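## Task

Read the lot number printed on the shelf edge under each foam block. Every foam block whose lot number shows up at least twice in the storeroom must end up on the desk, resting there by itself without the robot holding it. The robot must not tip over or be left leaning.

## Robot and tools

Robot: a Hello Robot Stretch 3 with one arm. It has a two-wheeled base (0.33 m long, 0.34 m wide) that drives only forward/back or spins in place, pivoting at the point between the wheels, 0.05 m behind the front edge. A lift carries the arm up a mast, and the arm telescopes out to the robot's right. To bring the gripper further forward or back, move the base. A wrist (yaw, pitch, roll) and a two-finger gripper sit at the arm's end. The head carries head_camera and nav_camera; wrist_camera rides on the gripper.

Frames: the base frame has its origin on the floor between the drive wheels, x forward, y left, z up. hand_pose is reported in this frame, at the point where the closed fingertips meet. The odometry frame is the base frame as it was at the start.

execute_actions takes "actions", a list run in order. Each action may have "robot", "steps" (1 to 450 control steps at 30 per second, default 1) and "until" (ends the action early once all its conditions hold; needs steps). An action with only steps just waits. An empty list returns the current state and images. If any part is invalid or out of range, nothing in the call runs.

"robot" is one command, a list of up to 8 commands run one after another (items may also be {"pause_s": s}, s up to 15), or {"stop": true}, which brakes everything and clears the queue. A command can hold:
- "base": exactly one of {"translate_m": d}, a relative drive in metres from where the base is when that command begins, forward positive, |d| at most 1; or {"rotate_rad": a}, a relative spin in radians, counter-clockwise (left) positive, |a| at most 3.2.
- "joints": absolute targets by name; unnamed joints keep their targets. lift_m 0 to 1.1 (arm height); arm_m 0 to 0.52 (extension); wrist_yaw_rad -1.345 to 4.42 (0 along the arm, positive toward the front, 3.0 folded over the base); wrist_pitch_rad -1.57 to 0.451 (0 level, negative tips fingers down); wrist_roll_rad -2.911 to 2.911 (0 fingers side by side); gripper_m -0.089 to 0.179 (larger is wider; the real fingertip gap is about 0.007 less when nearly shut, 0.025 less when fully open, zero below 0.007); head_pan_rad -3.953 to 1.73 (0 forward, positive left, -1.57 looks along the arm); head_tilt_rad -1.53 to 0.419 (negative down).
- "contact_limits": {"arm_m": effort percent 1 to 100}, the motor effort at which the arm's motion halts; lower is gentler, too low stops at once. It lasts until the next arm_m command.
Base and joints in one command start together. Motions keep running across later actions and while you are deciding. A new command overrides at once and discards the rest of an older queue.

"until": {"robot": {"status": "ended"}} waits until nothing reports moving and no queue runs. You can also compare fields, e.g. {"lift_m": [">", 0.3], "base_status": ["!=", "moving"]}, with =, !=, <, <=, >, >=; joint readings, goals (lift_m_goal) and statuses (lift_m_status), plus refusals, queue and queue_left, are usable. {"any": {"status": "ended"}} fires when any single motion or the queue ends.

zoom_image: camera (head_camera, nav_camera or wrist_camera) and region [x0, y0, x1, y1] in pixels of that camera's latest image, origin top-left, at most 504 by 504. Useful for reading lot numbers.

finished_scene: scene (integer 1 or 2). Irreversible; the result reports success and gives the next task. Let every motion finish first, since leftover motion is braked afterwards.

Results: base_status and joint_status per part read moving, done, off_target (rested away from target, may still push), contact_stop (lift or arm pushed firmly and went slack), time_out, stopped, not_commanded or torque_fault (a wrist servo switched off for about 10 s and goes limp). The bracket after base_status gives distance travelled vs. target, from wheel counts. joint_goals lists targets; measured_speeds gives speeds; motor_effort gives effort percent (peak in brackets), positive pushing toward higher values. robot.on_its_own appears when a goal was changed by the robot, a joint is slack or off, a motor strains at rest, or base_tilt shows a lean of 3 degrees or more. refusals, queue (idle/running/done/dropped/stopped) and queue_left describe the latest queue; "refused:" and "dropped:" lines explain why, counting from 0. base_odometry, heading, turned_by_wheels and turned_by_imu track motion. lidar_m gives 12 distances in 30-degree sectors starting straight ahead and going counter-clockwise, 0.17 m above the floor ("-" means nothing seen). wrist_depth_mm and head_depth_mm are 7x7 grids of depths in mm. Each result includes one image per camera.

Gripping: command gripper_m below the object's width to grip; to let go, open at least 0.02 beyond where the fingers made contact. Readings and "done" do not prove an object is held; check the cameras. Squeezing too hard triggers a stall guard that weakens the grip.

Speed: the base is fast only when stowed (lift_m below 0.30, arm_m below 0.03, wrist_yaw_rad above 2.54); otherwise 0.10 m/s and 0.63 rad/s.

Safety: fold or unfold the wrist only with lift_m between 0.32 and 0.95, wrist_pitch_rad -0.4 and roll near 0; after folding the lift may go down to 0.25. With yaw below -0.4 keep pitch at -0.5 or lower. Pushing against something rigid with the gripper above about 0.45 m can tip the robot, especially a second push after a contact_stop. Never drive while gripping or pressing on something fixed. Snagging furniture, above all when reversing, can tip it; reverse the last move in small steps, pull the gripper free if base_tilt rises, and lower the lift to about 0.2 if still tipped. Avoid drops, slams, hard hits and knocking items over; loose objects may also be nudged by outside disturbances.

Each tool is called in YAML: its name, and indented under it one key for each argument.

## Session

execute_actions:
  actions: []

Scene clock: 0.00 s.
robot.base_odometry: x=+0.000 y=+0.000 heading=+0.000 (m, m, rad; robot's odometry frame)
robot.turned_by_wheels: +0.000 (rad since the last result)
robot.turned_by_imu: +0.000 (rad since the last result)
robot.base_tilt: forward=+0.8 right=+1.3 (deg)
robot.lidar_m: 1.75 1.27 1.35 0.74 0.62 0.61 0.69 1.11 3.08 1.52 1.27 1.66
robot.head_depth_mm: 1694 1672 1663 1668 1694 1707 1715 / 1782 1778 1797 1814 1826 1823 1860 / 1920 1948 1971 1956 1990 2007 2038 / 2003 2111 2118 2185 2167 2211 2171 / 2016 2299 1751 1775 1777 1777 1778 / 2016 1886 1872 1885 1868 1877 1861 / 1907 1721 1936 1893 1836 1870 1541
robot.base_status: not_commanded
robot.joint_positions: lift_m=+0.458 arm_m=+0.003 wrist_yaw_rad=+3.076 wrist_pitch_rad=-0.537 wrist_roll_rad=-0.009 gripper_m=+0.037 head_pan_rad=-0.020 head_tilt_rad=-0.002
robot.joint_goals: lift_m=+0.458 arm_m=+0.003 wrist_yaw_rad=+3.076 wrist_pitch_rad=-0.537 wrist_roll_rad=-0.009 gripper_m=+0.037 head_pan_rad=-0.020 head_tilt_rad=-0.002
robot.joint_status: lift_m=not_commanded arm_m=not_commanded wrist_yaw_rad=not_commanded wrist_pitch_rad=not_commanded wrist_roll_rad=not_commanded gripper_m=not_commanded head_pan_rad=not_commanded head_tilt_rad=not_commanded
robot.measured_speeds: translate_m=+0.000 rotate_rad=+0.000 lift_m=+0.000 arm_m=+0.000 wrist_yaw_rad=+0.000 wrist_pitch_rad=+0.000 wrist_roll_rad=+0.000 head_pan_rad=+0.000 head_tilt_rad=+0.000
robot: refusals=0 queue=idle queue_left=0
robot.motor_effort: left_wheel=+0 right_wheel=+0 lift_m=+23 arm_m=-1 wrist_yaw_rad=+0 wrist_pitch_rad=+4 wrist_roll_rad=+0 gripper_m=+0 head_pan_rad=+1 head_tilt_rad=+1 (%)
robot.hand_pose: x=-0.0076 y=+0.0597 z=+0.4452 quat_wxyz=(+0.210, +0.684, +0.166, +0.679) (m; robot's base frame)
robot.wrist_depth_mm: 498 554 795 - - - - / 520 608 868 - - - - / 552 664 980 - - - - / 583 717 924 946 990 - - / 620 741 - 800 816 843 847 / 624 655 - 681 711 702 720 / 575 584 - 618 589 610 623
pictures: head_camera (sideways: a quarter turn clockwise sets it upright), nav_camera (sideways: a quarter turn counterclockwise sets it upright), wrist_camera
camera_calibration (this result's frames):
head_camera: T_world_to_cam=[[-0.0154133, 0.0245587, -0.99958, 1.32655], [0.0687492, 0.997358, 0.023444, -0.0262448], [0.997515, -0.068359, -0.017061, -0.0256737], [0, 0, 0, 1]] pos_world=[0.0478607, -0.00815788, 1.32617]
nav_camera: T_world_to_cam=[[0.0251572, 0.00647534, 0.999663, -1.26118], [-0.0194501, -0.999787, 0.00696562, 0.0439845], [0.999494, -0.0196187, -0.0250259, -0.0217871], [0, 0, 0, 1]] pos_world=[0.0543595, 0.0517143, 1.25991]
wrist_camera: T_world_to_cam=[[0.996359, -0.0389664, 0.0758323, -0.0297896], [0.0356449, -0.617595, -0.785688, 0.430699], [0.0774491, 0.78553, -0.613958, 0.389681], [0, 0, 0, 1]] pos_world=[-0.0158515, -0.0412695, 0.579902]
Images, in order (width x height): head_camera 896x504, nav_camera 672x504, wrist_camera 644x364.

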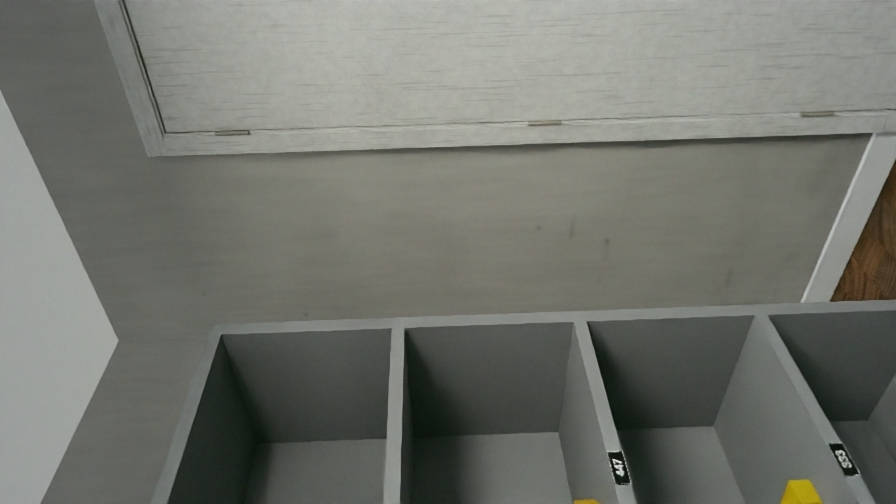

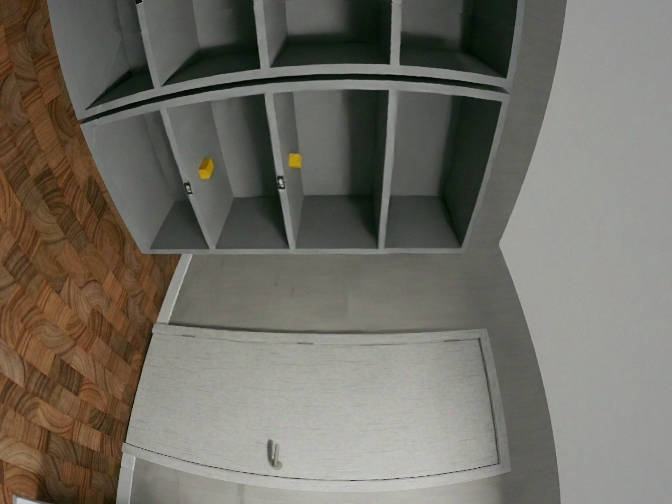

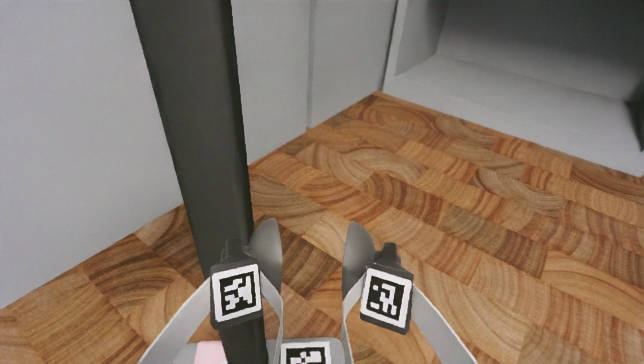

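execute_actions:
  actions:
    - {"robot":{"joints":{"head_pan_rad":0.62,"head_tilt_rad":-0.42,"lift_m":0.27}},"steps":150,"until":{"robot":{"status":"ended"}}}

Scene clock: 8.20 s.
robot.base_odometry: x=+0.000 y=+0.000 heading=+0.000 (m, m, rad; robot's odometry frame)
robot.turned_by_wheels: +0.000 (rad since the last result)
robot.turned_by_imu: -0.001 (rad since the last result)
robot.base_tilt: forward=+0.8 right=+1.2 (deg)
robot.lidar_m: 1.75 1.26 1.35 0.74 0.62 0.61 0.69 1.11 3.06 1.52 1.26 1.66
robot.head_depth_mm: 1597 1768 1841 1878 2122 1724 1412 / 1531 1728 1784 1898 2043 1742 1420 / 1496 1654 1665 1896 1953 1699 1416 / 1087 1171 1270 1409 1556 1636 1398 / 1240 1513 1498 1724 1877 1644 1424 / 1388 1533 1497 1722 1536 1637 1424 / 1353 1489 1518 1693 1530 1659 1419
robot.base_status: not_commanded
robot.joint_positions: lift_m=+0.270 arm_m=+0.003 wrist_yaw_rad=+3.076 wrist_pitch_rad=-0.538 wrist_roll_rad=-0.009 gripper_m=+0.037 head_pan_rad=+0.613 head_tilt_rad=-0.414
robot.joint_goals: lift_m=+0.270 arm_m=+0.003 wrist_yaw_rad=+3.076 wrist_pitch_rad=-0.538 wrist_roll_rad=-0.009 gripper_m=+0.037 head_pan_rad=+0.620 head_tilt_rad=-0.420
robot.joint_status: lift_m=done arm_m=not_commanded wrist_yaw_rad=not_commanded wrist_pitch_rad=not_commanded wrist_roll_rad=not_commanded gripper_m=not_commanded head_pan_rad=done head_tilt_rad=done
robot.measured_speeds: translate_m=+0.000 rotate_rad=+0.000 lift_m=+0.000 arm_m=+0.000 wrist_yaw_rad=+0.000 wrist_pitch_rad=+0.000 wrist_roll_rad=+0.000 head_pan_rad=+0.000 head_tilt_rad=+0.000
robot: refusals=0 queue=done queue_left=0
robot.motor_effort: left_wheel=+0(0) right_wheel=+0(1) lift_m=+18(23) arm_m=+0(0) wrist_yaw_rad=+1(1) wrist_pitch_rad=+5(5) wrist_roll_rad=+0(0) gripper_m=+0(0) head_pan_rad=+5(39) head_tilt_rad=-3(29) (%)
robot.hand_pose: x=-0.0076 y=+0.0596 z=+0.2570 quat_wxyz=(+0.210, +0.684, +0.167, +0.678) (m; robot's base frame)
robot.wrist_depth_mm: 498 565 809 995 - - - / 527 610 886 - - - - / 553 651 810 813 830 847 885 / 571 604 629 644 650 673 693 / 506 526 - 553 546 555 565 / - - - - 475 476 479 / - - - - 395 412 419
pictures: head_camera (sideways: a quarter turn clockwise sets it upright), nav_camera (sideways: a quarter turn counterclockwise sets it upright), wrist_camera
camera_calibration (this result's frames):
head_camera: T_world_to_cam=[[-0.353771, -0.219103, -0.909308, 1.21057], [-0.52976, 0.848146, 0.00174068, 0.00566828], [0.770844, 0.482331, -0.416121, 0.495123], [0, 0, 0, 1]] pos_world=[0.0496052, 0.0216188, 1.3068]
nav_camera: T_world_to_cam=[[0.342686, 0.249473, 0.90572, -1.1403], [0.577549, -0.816331, 0.00633089, 0.0411728], [0.740947, 0.520929, -0.423828, 0.498864], [0, 0, 0, 1]] pos_world=[-0.00264626, 0.0582114, 1.24397]
wrist_camera: T_world_to_cam=[[0.996363, -0.0389073, 0.0758112, -0.0155111], [0.0356033, -0.618217, -0.785201, 0.28265], [0.0774178, 0.785044, -0.614583, 0.274403], [0, 0, 0, 1]] pos_world=[-0.0158523, -0.041283, 0.391756]
Images, in order (width x height): head_camera 896x504, nav_camera 672x504, wrist_camera 644x364.

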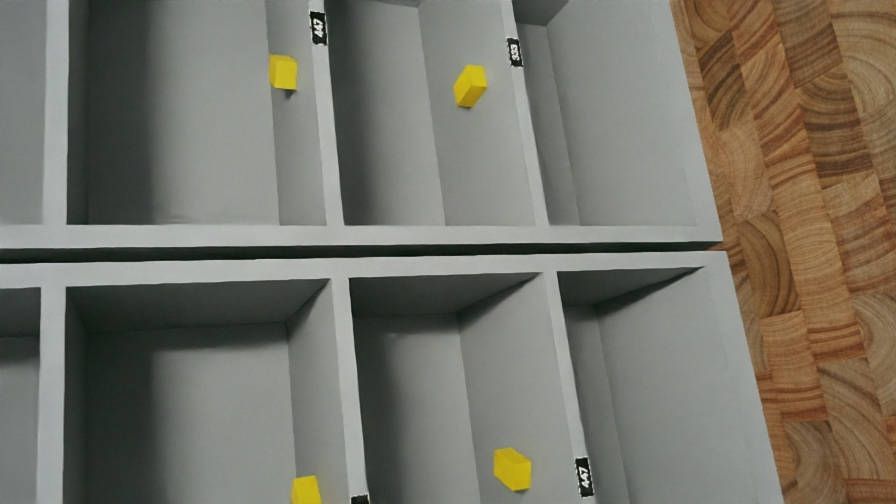

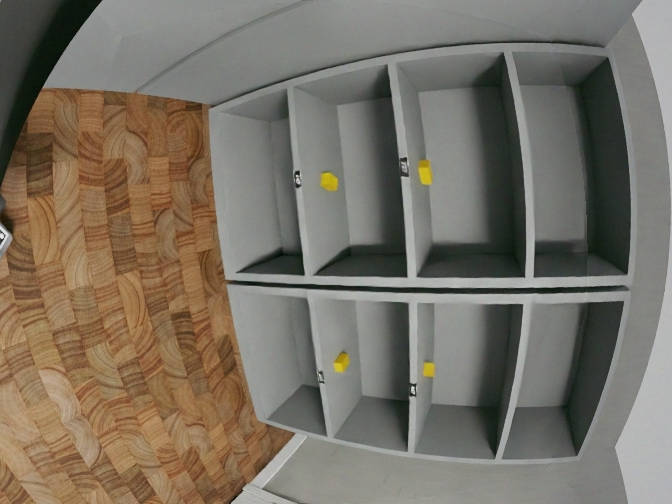

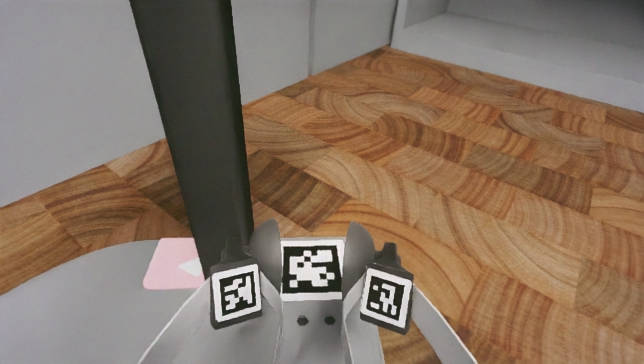

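zoom_image:
  camera: "head_camera"
  region: [250, 0, 390, 110]

zoom_image:
  camera: "head_camera"
  region: [430, 20, 560, 120]

zoom_image:
  camera: "head_camera"
  region: [480, 424, 620, 504]

zoom_image:
  camera: "nav_camera"
  region: [380, 140, 450, 200]

Region (250, 0, 390, 110) of head_camera's 896x504 image, scaled by 3.600, with more detail than that image has; it fills the top 396 rows of this view, and the rest is white.

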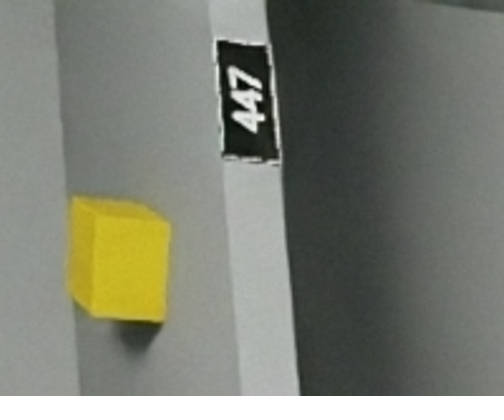

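Region (430, 20, 560, 120) of head_camera's 896x504 image, scaled by 3.877, with more detail than that image has; it fills the top 388 rows of this view, and the rest is white.

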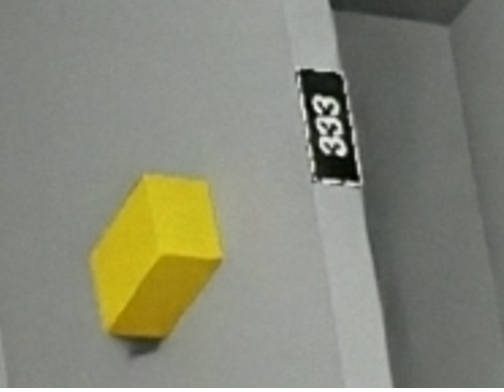

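Region (480, 424, 620, 504) of head_camera's 896x504 image, scaled by 3.600, with more detail than that image has; it fills the top 288 rows of this view, and the rest is white.

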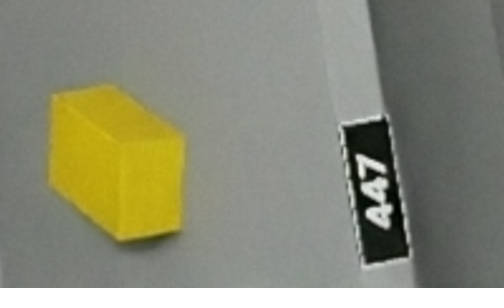

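Region (380, 140, 450, 200) of nav_camera's 672x504 image, scaled by 7.200, with more detail than that image has; it fills the top 432 rows of this view, and the rest is white.

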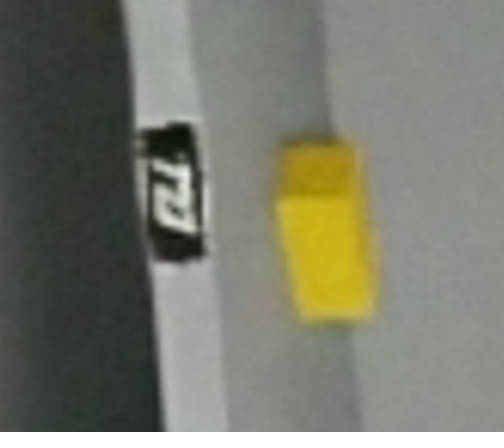

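execute_actions:
  actions:
    - {"robot":[{"base":{"rotate_rad":1.19},"joints":{"head_pan_rad":-1.65,"head_tilt_rad":-0.7,"wrist_pitch_rad":-0.4,"wrist_roll_rad":0.0}},{"base":{"translate_m":0.63}}],"steps":450,"until":{"robot":{"translate_m":[">",0.5]}}}
    - {"robot":{"joints":{"lift_m":0.575}},"steps":100,"until":{"robot":{"base_status":["!=","moving"]}}}
    - {"robot":{"base":{"rotate_rad":1.207}},"steps":100,"until":{"robot":{"lift_m":[">",0.33]}}}
    - {"robot":{"joints":{"wrist_yaw_rad":-0.35}},"steps":150,"until":{"robot":{"wrist_yaw_rad":["<",0.8]}}}
    - {"robot":{"joints":{"wrist_pitch_rad":-0.2,"gripper_m":0.179,"arm_m":0.12}},"steps":150,"until":{"robot":{"status":"ended"}}}

Scene clock: 51.10 s.
robot.base_odometry: x=+0.234 y=+0.585 heading=+2.397 (m, m, rad; robot's odometry frame)
robot.turned_by_wheels: +2.397 (rad since the last result)
robot.turned_by_imu: +2.437 (rad since the last result)
robot.base_tilt: forward=+0.8 right=+1.3 (deg)
robot.lidar_m: 0.40 0.41 0.56 1.49 2.11 1.72 1.88 1.57 0.81 1.09 0.58 0.42
robot.head_depth_mm: 972 851 1092 1155 1044 1318 1198 / 961 856 1238 1188 1050 1307 1237 / 950 850 1222 1188 1042 1374 - / 936 801 1205 1187 1023 1375 - / 928 848 687 1186 1019 1319 1212 / 913 851 683 1184 994 1308 1200 / 906 852 686 1179 992 1255 1201
robot.base_status: done (rotate_rad +1.2068 of +1.2070)
robot.joint_positions: lift_m=+0.575 arm_m=+0.120 wrist_yaw_rad=-0.347 wrist_pitch_rad=-0.226 wrist_roll_rad=-0.006 gripper_m=+0.179 head_pan_rad=-1.643 head_tilt_rad=-0.692
robot.joint_goals: lift_m=+0.575 arm_m=+0.120 wrist_yaw_rad=-0.350 wrist_pitch_rad=-0.200 wrist_roll_rad=+0.000 gripper_m=+0.179 head_pan_rad=-1.650 head_tilt_rad=-0.700
robot.joint_status: lift_m=done arm_m=done wrist_yaw_rad=done wrist_pitch_rad=done wrist_roll_rad=done gripper_m=done head_pan_rad=done head_tilt_rad=done
robot.measured_speeds: translate_m=+0.000 rotate_rad=+0.000 lift_m=+0.000 arm_m=+0.000 wrist_yaw_rad=+0.000 wrist_pitch_rad=+0.000 wrist_roll_rad=+0.000 head_pan_rad=+0.000 head_tilt_rad=+0.000
robot: refusals=0 queue=done queue_left=0
robot.motor_effort: left_wheel=-4(12) right_wheel=+5(15) lift_m=+25(27) arm_m=+2(1) wrist_yaw_rad=-1(6) wrist_pitch_rad=+10(8) wrist_roll_rad=+3(3) gripper_m=+0(85) head_pan_rad=-4(49) head_tilt_rad=-5(26) (%)
robot.hand_pose: x=-0.1046 y=-0.4944 z=+0.6326 quat_wxyz=(+0.680, -0.042, -0.704, -0.200) (m; robot's base frame)
robot.wrist_depth_mm: 557 606 659 724 683 492 412 / 587 634 683 774 698 498 431 / 609 658 725 797 719 506 466 / 507 521 481 562 578 506 539 / 369 377 385 393 421 475 - / - 302 324 941 766 577 - / 758 794 822 848 771 595 939
pictures: head_camera (sideways: a quarter turn clockwise sets it upright), nav_camera (sideways: a quarter turn counterclockwise sets it upright), wrist_camera
camera_calibration (this result's frames):
head_camera: T_world_to_cam=[[0.071016, 0.645053, -0.760831, 1.01438], [0.992088, -0.124842, -0.0132424, 0.0158893], [-0.103525, -0.753871, -0.648815, 0.803206], [0, 0, 0, 1]] pos_world=[-0.00464841, -0.0468301, 1.29311]
nav_camera: T_world_to_cam=[[-0.0403913, -0.654387, 0.75508, -0.941545], [-0.997692, 0.0676888, 0.0052929, 0.0521352], [-0.0545741, -0.753124, -0.655611, 0.805276], [0, 0, 0, 1]] pos_world=[0.0579319, -0.0131907, 1.23861]
wrist_camera: T_world_to_cam=[[-0.938038, 0.337871, 0.0769934, 0.014274], [0.0485882, 0.348225, -0.936151, 0.813231], [-0.34311, -0.874404, -0.343064, -0.0885178], [0, 0, 0, 1]] pos_world=[-0.0564952, -0.36541, 0.729841]
Images, in order (width x height): head_camera 896x504, nav_camera 672x504, wrist_camera 644x364.

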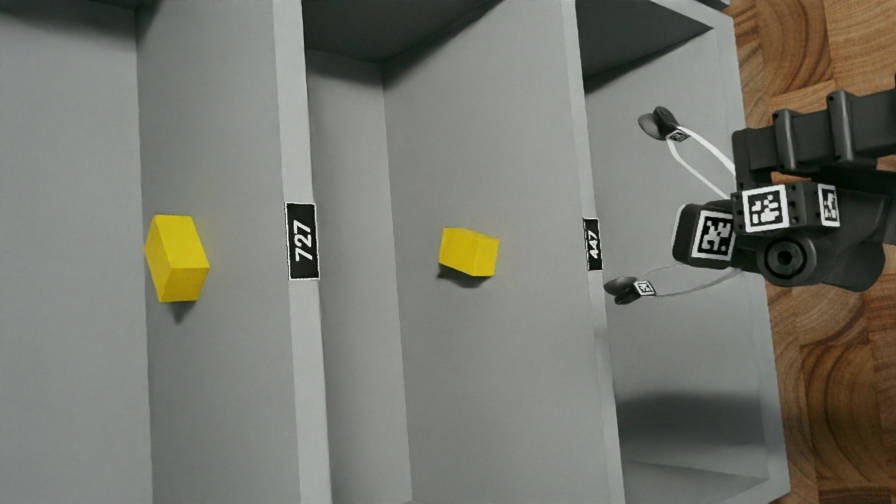

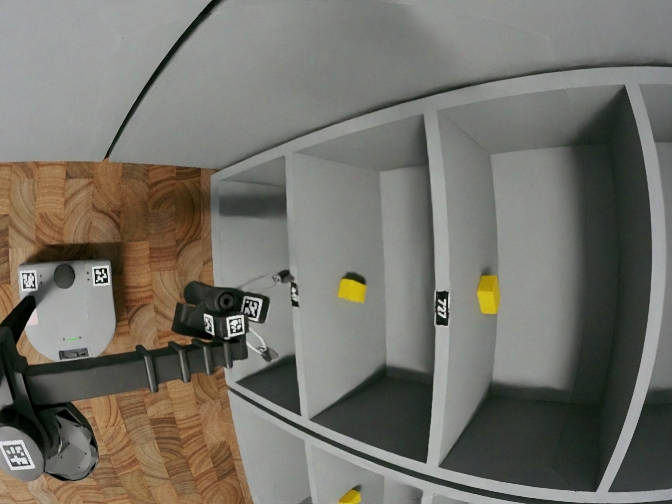

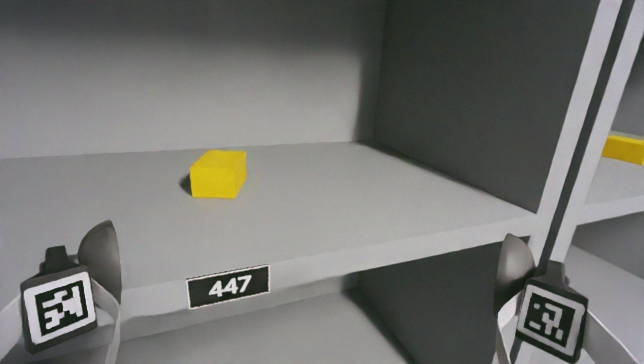

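execute_actions:
  actions:
    - {"robot":{"base":{"translate_m":0.015},"joints":{"arm_m":0.485,"lift_m":0.56}},"steps":300,"until":{"robot":{"status":"ended"}}}

Scene clock: 61.63 s.
robot.base_odometry: x=+0.223 y=+0.595 heading=+2.397 (m, m, rad; robot's odometry frame)
robot.turned_by_wheels: +0.000 (rad since the last result)
robot.turned_by_imu: -0.001 (rad since the last result)
robot.base_tilt: forward=+0.9 right=+1.4 (deg)
robot.lidar_m: 0.39 0.40 0.54 1.43 2.12 1.73 1.90 1.57 0.82 1.09 0.56 0.40
robot.head_depth_mm: 974 844 1129 1154 1052 1325 1201 / 959 848 1239 1185 1048 1349 1234 / 952 843 1216 1224 1053 1312 1181 / 932 803 1199 1268 993 1306 1204 / 927 847 687 1180 1018 1316 1208 / 918 851 686 1182 993 1307 1206 / 904 846 687 1178 988 1250 1208
robot.base_status: done (translate_m +0.0150 of +0.0150)
robot.joint_positions: lift_m=+0.560 arm_m=+0.485 wrist_yaw_rad=-0.348 wrist_pitch_rad=-0.225 wrist_roll_rad=-0.005 gripper_m=+0.179 head_pan_rad=-1.643 head_tilt_rad=-0.692
robot.joint_goals: lift_m=+0.560 arm_m=+0.485 wrist_yaw_rad=-0.350 wrist_pitch_rad=-0.200 wrist_roll_rad=+0.000 gripper_m=+0.179 head_pan_rad=-1.650 head_tilt_rad=-0.700
robot.joint_status: lift_m=done arm_m=done wrist_yaw_rad=done wrist_pitch_rad=done wrist_roll_rad=done gripper_m=done head_pan_rad=done head_tilt_rad=done
robot.measured_speeds: translate_m=+0.000 rotate_rad=+0.000 lift_m=+0.000 arm_m=+0.000 wrist_yaw_rad=+0.000 wrist_pitch_rad=+0.000 wrist_roll_rad=+0.000 head_pan_rad=+0.000 head_tilt_rad=+0.000
robot: refusals=0 queue=done queue_left=0
robot.motor_effort: left_wheel=-5(8) right_wheel=+5(10) lift_m=+18(29) arm_m=+3(4) wrist_yaw_rad=-2(2) wrist_pitch_rad=+9(10) wrist_roll_rad=+3(3) gripper_m=+0(1) head_pan_rad=-3(3) head_tilt_rad=-5(5) (%)
robot.hand_pose: x=-0.1049 y=-0.8594 z=+0.6183 quat_wxyz=(+0.680, -0.043, -0.704, -0.200) (m; robot's base frame)
robot.wrist_depth_mm: 279 302 327 362 401 447 393 / 290 313 343 379 428 473 401 / 303 327 365 400 456 496 404 / 316 345 382 427 478 506 408 / 326 343 356 360 369 382 386 / - 269 271 206 284 289 297 / 202 218 215 168 230 228 247
pictures: head_camera (sideways: a quarter turn clockwise sets it upright), nav_camera (sideways: a quarter turn counterclockwise sets it upright), wrist_camera
camera_calibration (this result's frames):
head_camera: T_world_to_cam=[[0.0710207, 0.645053, -0.760831, 1.01438], [0.992087, -0.124849, -0.0132424, 0.0158893], [-0.103531, -0.75387, -0.648815, 0.803206], [0, 0, 0, 1]] pos_world=[-0.00464875, -0.04683, 1.29311]
nav_camera: T_world_to_cam=[[-0.040396, -0.654387, 0.75508, -0.941545], [-0.997692, 0.0676959, 0.0052929, 0.0521352], [-0.0545794, -0.753124, -0.655611, 0.805277], [0, 0, 0, 1]] pos_world=[0.0579318, -0.013191, 1.23861]
wrist_camera: T_world_to_cam=[[-0.93771, 0.33894, 0.0762895, 0.139869], [0.0492741, 0.347118, -0.936526, 0.926296], [-0.343907, -0.874431, -0.342197, -0.4133], [0, 0, 0, 1]] pos_world=[-0.0566227, -0.730343, 0.7154]
Images, in order (width x height): head_camera 896x504, nav_camera 672x504, wrist_camera 644x364.

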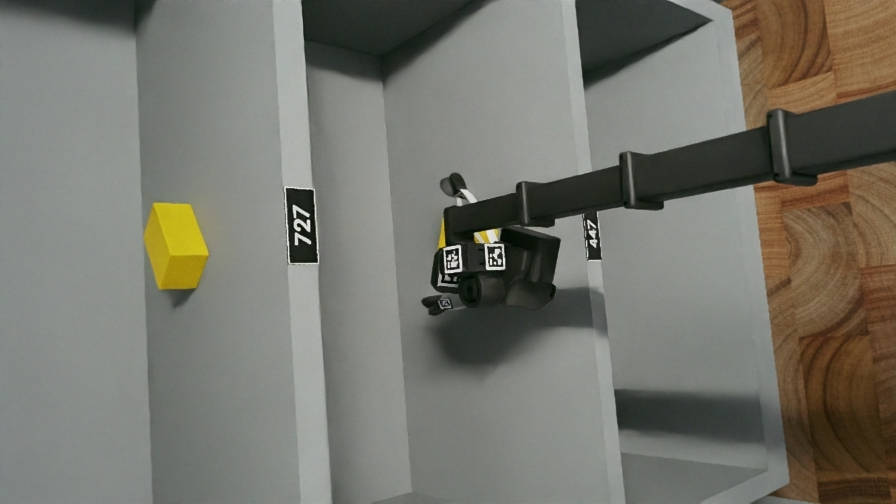

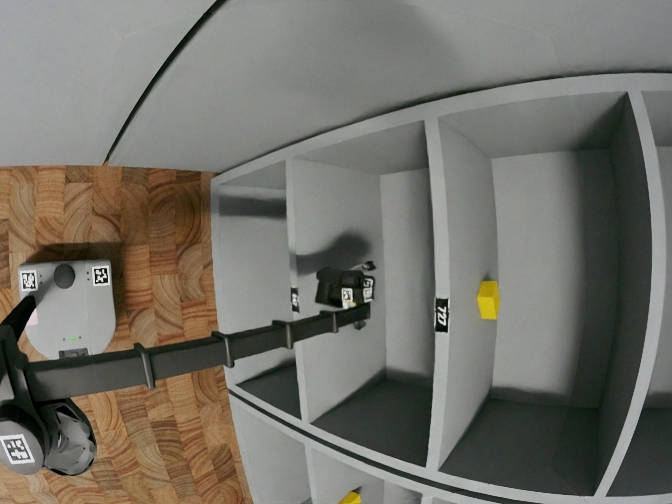

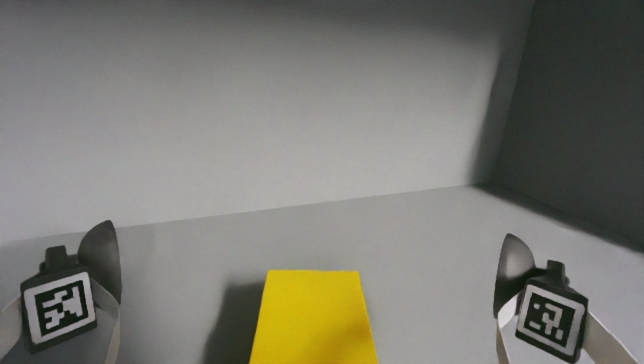

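execute_actions:
  actions:
    - {"robot":[{"joints":{"lift_m":0.504,"arm_m":0.492,"gripper_m":0.12}},{"joints":{"gripper_m":0.02}}],"steps":300,"until":{"robot":{"status":"ended"}}}

Scene clock: 71.53 s.
robot.base_odometry: x=+0.223 y=+0.595 heading=+2.397 (m, m, rad; robot's odometry frame)
robot.turned_by_wheels: +0.000 (rad since the last result)
robot.turned_by_imu: -0.001 (rad since the last result)
robot.base_tilt: forward=+0.9 right=+1.3 (deg)
robot.lidar_m: 0.39 0.40 0.54 1.43 2.12 1.73 1.90 1.57 0.82 1.09 0.56 0.40
robot.head_depth_mm: 973 852 1116 1143 1044 1309 1206 / 964 848 1235 1184 1049 1324 1202 / 944 852 1218 1180 1040 1304 1183 / 938 799 1200 1226 1435 1310 1208 / 928 848 688 1186 1018 1312 1209 / 919 848 687 1178 991 1311 1206 / 907 849 687 1183 994 1252 1208
robot.base_status: done (translate_m +0.0150 of +0.0150)
robot.joint_positions: lift_m=+0.504 arm_m=+0.492 wrist_yaw_rad=-0.348 wrist_pitch_rad=-0.225 wrist_roll_rad=-0.005 gripper_m=+0.021 head_pan_rad=-1.643 head_tilt_rad=-0.692
robot.joint_goals: lift_m=+0.504 arm_m=+0.492 wrist_yaw_rad=-0.350 wrist_pitch_rad=-0.200 wrist_roll_rad=+0.000 gripper_m=+0.020 head_pan_rad=-1.650 head_tilt_rad=-0.700
robot.joint_status: lift_m=done arm_m=done wrist_yaw_rad=done wrist_pitch_rad=done wrist_roll_rad=done gripper_m=done head_pan_rad=done head_tilt_rad=done
robot.measured_speeds: translate_m=+0.000 rotate_rad=+0.000 lift_m=+0.000 arm_m=+0.000 wrist_yaw_rad=+0.000 wrist_pitch_rad=+0.000 wrist_roll_rad=+0.000 head_pan_rad=+0.000 head_tilt_rad=+0.000
robot: refusals=0 queue=done queue_left=0
robot.motor_effort: left_wheel=-5(5) right_wheel=+5(6) lift_m=+19(17) arm_m=+2(3) wrist_yaw_rad=-2(1) wrist_pitch_rad=+9(9) wrist_roll_rad=+3(3) gripper_m=-20(95) head_pan_rad=-4(3) head_tilt_rad=-4(4) (%)
robot.hand_pose: x=-0.1049 y=-0.8664 z=+0.5623 quat_wxyz=(+0.680, -0.043, -0.704, -0.200) (m; robot's base frame)
robot.wrist_depth_mm: 273 294 321 353 394 447 395 / 285 308 340 373 419 467 395 / 297 323 354 393 447 491 404 / 302 322 332 350 363 378 380 / 227 233 231 152 255 258 266 / 179 185 116 118 119 197 200 / 147 146 123 119 146 159 162
pictures: head_camera (sideways: a quarter turn clockwise sets it upright), nav_camera (sideways: a quarter turn counterclockwise sets it upright), wrist_camera
camera_calibration (this result's frames):
head_camera: T_world_to_cam=[[0.0710207, 0.645053, -0.760831, 1.01438], [0.992087, -0.124849, -0.0132424, 0.0158893], [-0.103531, -0.75387, -0.648815, 0.803206], [0, 0, 0, 1]] pos_world=[-0.00464875, -0.04683, 1.29311]
nav_camera: T_world_to_cam=[[-0.040396, -0.654387, 0.75508, -0.941545], [-0.997692, 0.0676959, 0.0052929, 0.0521352], [-0.0545794, -0.753124, -0.655611, 0.805277], [0, 0, 0, 1]] pos_world=[0.0579318, -0.013191, 1.23861]
wrist_camera: T_world_to_cam=[[-0.937694, 0.338983, 0.0762904, 0.146543], [0.0492879, 0.347112, -0.936528, 0.87627], [-0.343949, -0.874416, -0.342192, -0.438584], [0, 0, 0, 1]] pos_world=[-0.0566273, -0.737344, 0.659391]
Images, in order (width x height): head_camera 896x504, nav_camera 672x504, wrist_camera 644x364.

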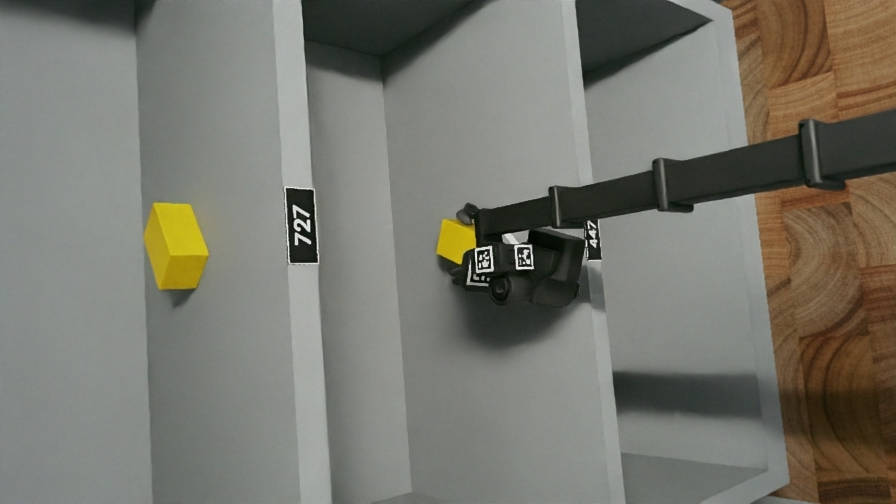

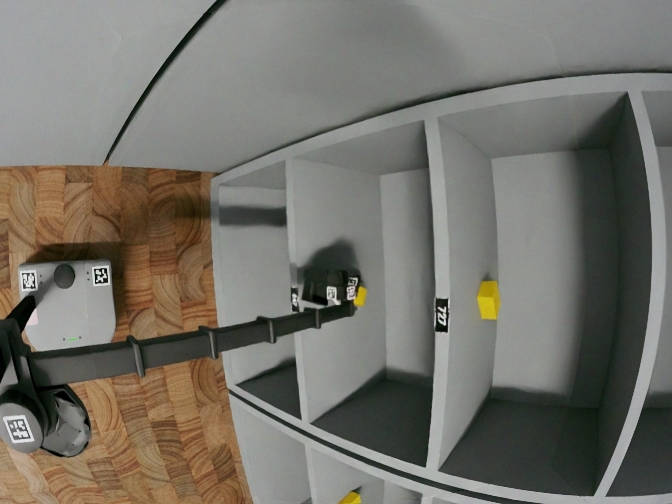

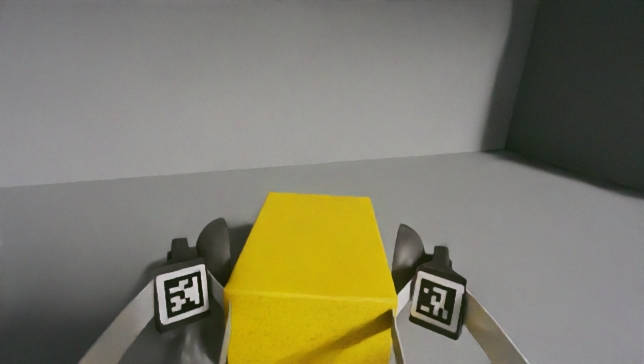

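execute_actions:
  actions: []

Scene clock: 89.27 s.
robot.base_odometry: x=+0.223 y=+0.595 heading=+2.397 (m, m, rad; robot's odometry frame)
robot.turned_by_wheels: +0.000 (rad since the last result)
robot.turned_by_imu: +0.000 (rad since the last result)
robot.base_tilt: forward=+0.8 right=+1.3 (deg)
robot.lidar_m: 0.39 0.40 0.54 1.43 2.12 1.73 1.90 1.57 0.82 1.09 0.56 0.40
robot.head_depth_mm: 973 844 1123 1145 1043 1309 1203 / 961 849 1231 1192 1045 1319 1210 / 949 850 1222 1178 1049 1314 1179 / 934 805 1200 1218 1442 1310 1201 / 925 847 687 1190 1021 1309 1196 / 917 846 685 1183 987 1315 1205 / 906 843 685 1187 988 1242 1203
robot.base_status: done (translate_m +0.0150 of +0.0150)
robot.joint_positions: lift_m=+0.504 arm_m=+0.492 wrist_yaw_rad=-0.348 wrist_pitch_rad=-0.225 wrist_roll_rad=-0.005 gripper_m=+0.024 head_pan_rad=-1.643 head_tilt_rad=-0.692
robot.joint_goals: lift_m=+0.504 arm_m=+0.492 wrist_yaw_rad=-0.350 wrist_pitch_rad=-0.200 wrist_roll_rad=+0.000 gripper_m=+0.023 head_pan_rad=-1.650 head_tilt_rad=-0.700
robot.joint_status: lift_m=done arm_m=done wrist_yaw_rad=done wrist_pitch_rad=done wrist_roll_rad=done gripper_m=done head_pan_rad=done head_tilt_rad=done
robot.measured_speeds: translate_m=+0.000 rotate_rad=+0.000 lift_m=+0.000 arm_m=+0.000 wrist_yaw_rad=+0.000 wrist_pitch_rad=+0.000 wrist_roll_rad=+0.000 head_pan_rad=+0.000 head_tilt_rad=+0.000
robot: refusals=0 queue=done queue_left=0
robot.motor_effort: left_wheel=-5(4) right_wheel=+5(5) lift_m=+18(19) arm_m=+2(1) wrist_yaw_rad=-1(1) wrist_pitch_rad=+9(10) wrist_roll_rad=+3(3) gripper_m=-19(20) head_pan_rad=-3(3) head_tilt_rad=-5(5) (%)
robot.hand_pose: x=-0.1049 y=-0.8664 z=+0.5623 quat_wxyz=(+0.680, -0.043, -0.704, -0.200) (m; robot's base frame)
robot.wrist_depth_mm: 274 294 321 353 394 448 389 / 285 308 337 371 424 466 394 / 298 322 353 395 442 496 403 / 301 319 338 349 361 376 378 / 228 234 230 153 254 259 265 / 179 184 116 118 119 198 201 / 147 144 123 119 146 159 161
pictures: head_camera (sideways: a quarter turn clockwise sets it upright), nav_camera (sideways: a quarter turn counterclockwise sets it upright), wrist_camera
camera_calibration (this result's frames):
head_camera: T_world_to_cam=[[0.0710206, 0.645053, -0.760831, 1.01438], [0.992087, -0.124849, -0.0132424, 0.0158893], [-0.103531, -0.75387, -0.648815, 0.803206], [0, 0, 0, 1]] pos_world=[-0.00464874, -0.04683, 1.29311]
nav_camera: T_world_to_cam=[[-0.0403959, -0.654387, 0.75508, -0.941545], [-0.997692, 0.0676958, 0.0052929, 0.0521352], [-0.0545794, -0.753124, -0.655611, 0.805277], [0, 0, 0, 1]] pos_world=[0.0579318, -0.013191, 1.23861]
wrist_camera: T_world_to_cam=[[-0.937694, 0.338983, 0.0762904, 0.146543], [0.0492878, 0.347112, -0.936528, 0.87627], [-0.343948, -0.874416, -0.342192, -0.438584], [0, 0, 0, 1]] pos_world=[-0.0566272, -0.737344, 0.659391]
Images, in order (width x height): head_camera 896x504, nav_camera 672x504, wrist_camera 644x364.

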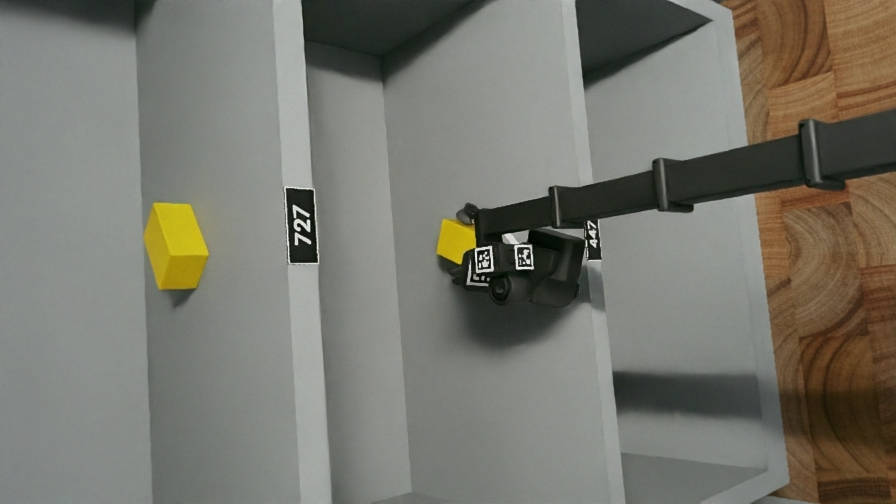

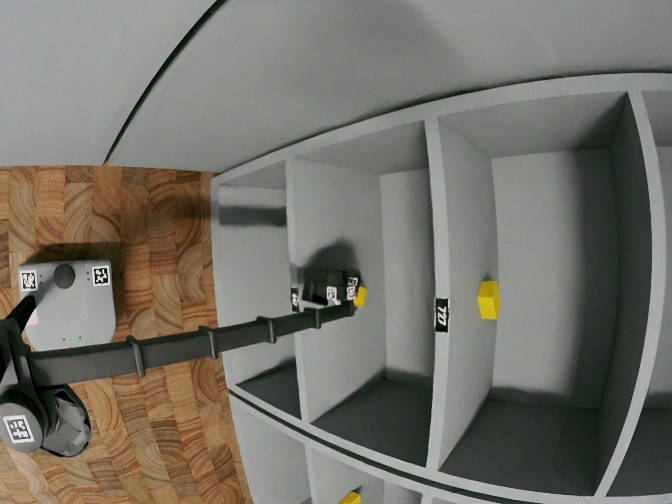

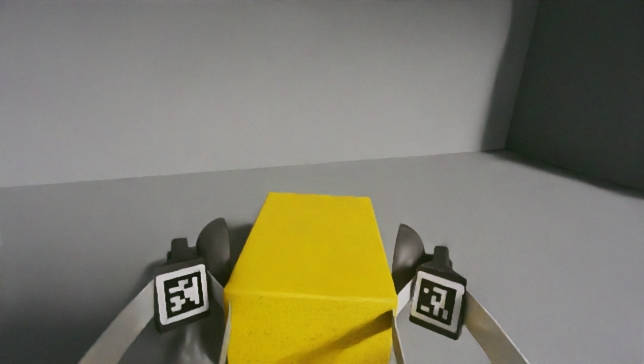

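execute_actions:
  actions:
    - {"robot":{"joints":{"lift_m":0.54}},"steps":60,"until":{"robot":{"lift_m":[">",0.528]}}}
    - {"robot":{"joints":{"arm_m":0.0,"head_pan_rad":-3.0,"head_tilt_rad":-0.6}},"steps":200,"until":{"robot":{"arm_m":["<",0.19]}}}
    - {"robot":{"base":{"rotate_rad":-0.308},"joints":{"wrist_yaw_rad":2.62,"wrist_pitch_rad":-0.4,"lift_m":0.34}},"steps":100,"until":{"robot":{"base_status":["!=","moving"]}}}
    - {"robot":{"base":{"translate_m":-1.0}},"steps":150,"until":{"robot":{"wrist_yaw_rad":[">",2.58]}}}
    - {"robot":{"joints":{"lift_m":0.285}},"steps":100,"until":{"robot":{"lift_m":["<",0.297]}}}

Scene clock: 110.73 s.
robot.base_odometry: x=+0.261 y=+0.529 heading=+2.089 (m, m, rad; robot's odometry frame)
robot.turned_by_wheels: -0.308 (rad since the last result)
robot.turned_by_imu: -0.315 (rad since the last result)
robot.base_tilt: forward=+0.8 right=+1.5 (deg)
robot.lidar_m: 0.46 0.46 0.51 0.84 3.66 1.66 1.71 1.54 0.80 0.82 0.88 0.55
robot.head_depth_mm: 1727 1878 2148 2035 1778 1470 1259 / 1717 1869 2152 2258 1784 1482 1255 / 1656 1852 2088 2238 1794 1480 1253 / 1626 1797 1992 2202 1795 1470 1246 / 1571 1745 1948 2165 1807 1486 1259 / 1546 1731 1897 2097 1789 1479 1253 / 1520 1674 1867 2051 1788 1479 1258
robot.base_status: moving (translate_m -0.0756 of -1.0000)
robot.joint_positions: lift_m=+0.295 arm_m=+0.003 wrist_yaw_rad=+2.617 wrist_pitch_rad=-0.417 wrist_roll_rad=-0.004 gripper_m=+0.024 head_pan_rad=-2.993 head_tilt_rad=-0.606
robot.joint_goals: lift_m=+0.285 arm_m=+0.000 wrist_yaw_rad=+2.620 wrist_pitch_rad=-0.400 wrist_roll_rad=+0.000 gripper_m=+0.023 head_pan_rad=-3.000 head_tilt_rad=-0.600
robot.joint_status: lift_m=moving arm_m=moving wrist_yaw_rad=moving wrist_pitch_rad=moving wrist_roll_rad=done gripper_m=done head_pan_rad=done head_tilt_rad=done
robot.measured_speeds: translate_m=-0.119 rotate_rad=-0.001 lift_m=-0.064 arm_m=+0.000 wrist_yaw_rad=+0.000 wrist_pitch_rad=+0.000 wrist_roll_rad=+0.000 head_pan_rad=+0.000 head_tilt_rad=+0.000
robot: refusals=0 queue=running queue_left=0
robot.motor_effort: left_wheel=-6(8) right_wheel=-15(16) lift_m=+19(28) arm_m=-2(2) wrist_yaw_rad=+1(5) wrist_pitch_rad=+5(13) wrist_roll_rad=+3(3) gripper_m=-19(18) head_pan_rad=-3(50) head_tilt_rad=+2(14) (%)
robot.hand_pose: x=+0.0912 y=+0.0462 z=+0.3074 quat_wxyz=(+0.321, +0.704, -0.037, +0.632) (m; robot's base frame)
robot.wrist_depth_mm: - 957 687 543 446 378 331 / - - 760 583 475 397 345 / - - 848 636 503 420 357 / 776 798 801 693 539 442 377 / 623 634 648 160 550 472 396 / 522 539 116 118 120 496 424 / 464 - 120 118 451 480 458
pictures: head_camera (sideways: a quarter turn clockwise sets it upright), nav_camera (sideways: a quarter turn counterclockwise sets it upright), wrist_camera
camera_calibration (this result's frames):
head_camera: T_world_to_cam=[[0.577951, 0.0619792, -0.813714, 1.08022], [0.0945732, -0.99548, -0.00865217, 0.0153893], [-0.810573, -0.0719551, -0.581201, 0.719561], [0, 0, 0, 1]] pos_world=[-0.0425144, 0.000144481, 1.29733]
nav_camera: T_world_to_cam=[[-0.580812, -0.093974, 0.808595, -1.00801], [-0.152031, 0.98836, 0.00566239, 0.046495], [-0.799715, -0.119643, -0.588338, 0.72231], [0, 0, 0, 1]] pos_world=[-0.000751858, -0.054261, 1.23977]
wrist_camera: T_world_to_cam=[[0.870705, -0.486185, 0.0741378, -0.0856311], [-0.196518, -0.482134, -0.853773, 0.34645], [0.450836, 0.728815, -0.515341, 0.246237], [0, 0, 0, 1]] pos_world=[0.0316305, -0.0540588, 0.429034]
Images, in order (width x height): head_camera 896x504, nav_camera 672x504, wrist_camera 644x364.

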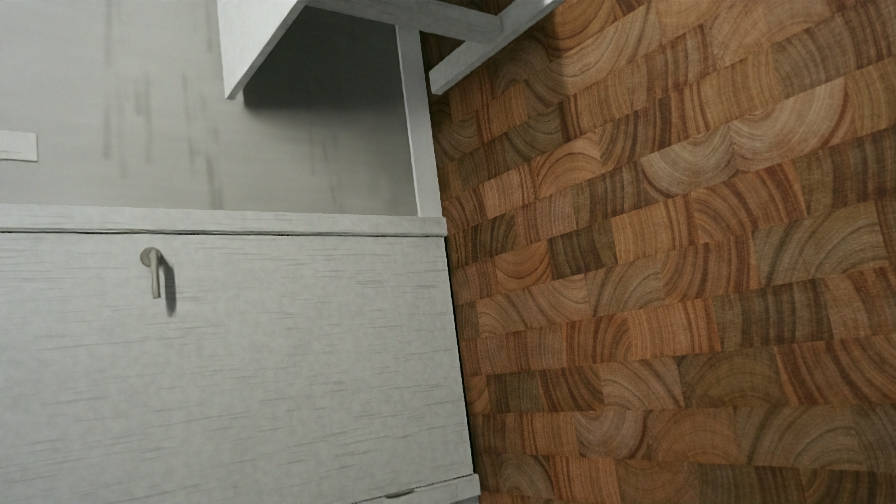

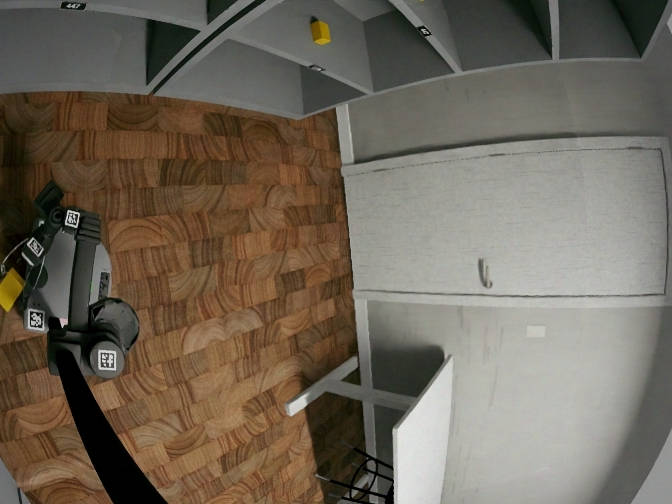

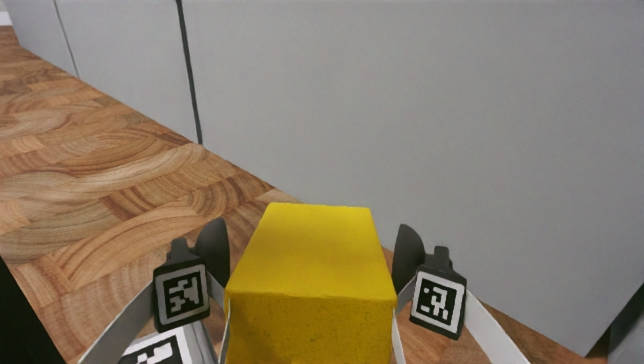

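execute_actions:
  actions:
    - {"steps":300,"until":{"robot":{"base_status":["!=","moving"]}}}
    - {"robot":{"base":{"rotate_rad":-2.42},"joints":{"head_pan_rad":-1.6,"head_tilt_rad":-0.6}},"steps":100,"until":{"robot":{"rotate_rad":["<",-1.7]}}}
    - {"robot":{"joints":{"lift_m":0.76}},"steps":100,"until":{"robot":{"lift_m":[">",0.4]}}}
    - {"robot":{"joints":{"lift_m":0.76,"wrist_yaw_rad":0.0}},"steps":300,"until":{"robot":{"status":"ended"}}}

Scene clock: 121.53 s.
robot.base_odometry: x=+0.718 y=-0.274 heading=-0.331 (m, m, rad; robot's odometry frame)
robot.turned_by_wheels: -2.420 (rad since the last result)
robot.turned_by_imu: -2.464 (rad since the last result)
robot.base_tilt: forward=+0.9 right=+1.3 (deg)
robot.lidar_m: 0.95 1.08 1.33 1.01 1.45 1.34 1.35 1.69 3.35 0.81 0.81 0.95
robot.head_depth_mm: 2862 3167 3113 2275 1805 1475 1270 / 2898 3208 2830 2287 1798 1467 1293 / 3058 3225 1377 1088 1747 1518 1273 / 2702 2626 1378 1001 838 579 - / 2093 2075 1382 1002 844 1506 1252 / 1721 1775 1391 1005 874 1306 1259 / 1449 1535 1378 1008 1101 1431 1250
robot.base_status: done (rotate_rad -2.4198 of -2.4200)
robot.joint_positions: lift_m=+0.760 arm_m=+0.003 wrist_yaw_rad=+0.003 wrist_pitch_rad=-0.419 wrist_roll_rad=-0.004 gripper_m=+0.024 head_pan_rad=-1.607 head_tilt_rad=-0.605
robot.joint_goals: lift_m=+0.760 arm_m=+0.000 wrist_yaw_rad=+0.000 wrist_pitch_rad=-0.400 wrist_roll_rad=+0.000 gripper_m=+0.023 head_pan_rad=-1.600 head_tilt_rad=-0.600
robot.joint_status: lift_m=done arm_m=done wrist_yaw_rad=done wrist_pitch_rad=done wrist_roll_rad=done gripper_m=done head_pan_rad=done head_tilt_rad=done
robot.measured_speeds: translate_m=+0.000 rotate_rad=+0.000 lift_m=+0.000 arm_m=+0.000 wrist_yaw_rad=+0.000 wrist_pitch_rad=+0.000 wrist_roll_rad=+0.000 head_pan_rad=+0.000 head_tilt_rad=+0.000
robot: refusals=0 queue=done queue_left=0
robot.motor_effort: left_wheel=+4(15) right_wheel=-6(14) lift_m=+27(27) arm_m=-3(2) wrist_yaw_rad=-2(7) wrist_pitch_rad=+7(6) wrist_roll_rad=+3(3) gripper_m=-19(19) head_pan_rad=+4(49) head_tilt_rad=+2(3) (%)
robot.hand_pose: x=-0.0208 y=-0.3723 z=+0.7722 quat_wxyz=(+0.694, +0.149, -0.690, -0.146) (m; robot's base frame)
robot.wrist_depth_mm: 779 953 - - - - - / 585 607 639 680 919 - - / 801 472 427 444 - - - / 884 - - 391 - - - / 904 - 706 160 - - - / 945 - 116 118 120 - - / 928 941 121 118 939 - -
pictures: head_camera (sideways: a quarter turn clockwise sets it upright), nav_camera (sideways: a quarter turn counterclockwise sets it upright), wrist_camera
camera_calibration (this result's frames):
head_camera: T_world_to_cam=[[0.0451427, 0.578914, -0.814138, 1.08402], [0.995925, -0.089773, -0.00861291, 0.00983994], [-0.0780737, -0.810431, -0.580608, 0.714321], [0, 0, 0, 1]] pos_world=[-0.00296592, -0.0477652, 1.29737]
nav_camera: T_world_to_cam=[[-0.014217, -0.587604, 0.809024, -1.01202], [-0.999472, 0.0319822, 0.00566535, 0.0516606], [-0.0292034, -0.808517, -0.587748, 0.716842], [0, 0, 0, 1]] pos_world=[0.0581796, -0.016741, 1.23978]
wrist_camera: T_world_to_cam=[[-0.997077, -0.0186507, 0.0740976, -0.0908418], [-0.0730534, 0.516909, -0.852918, 0.893357], [-0.0223942, -0.855837, -0.51676, 0.24264], [0, 0, 0, 1]] pos_world=[-0.0198797, -0.255818, 0.894077]
Images, in order (width x height): head_camera 896x504, nav_camera 672x504, wrist_camera 644x364.

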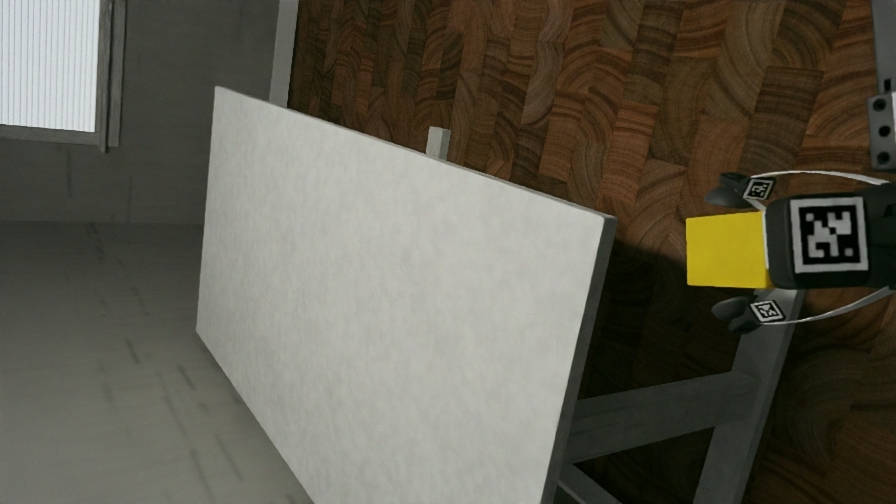

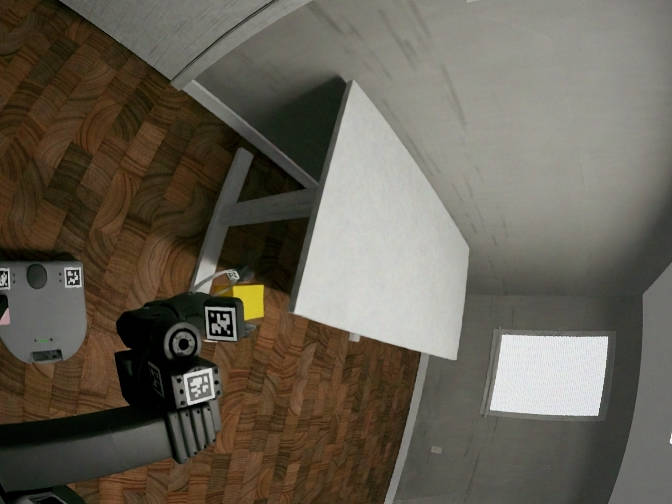

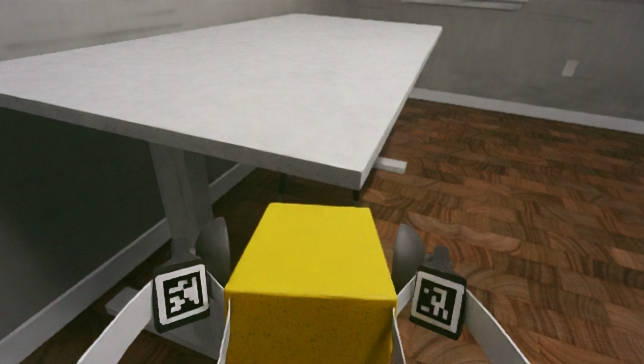

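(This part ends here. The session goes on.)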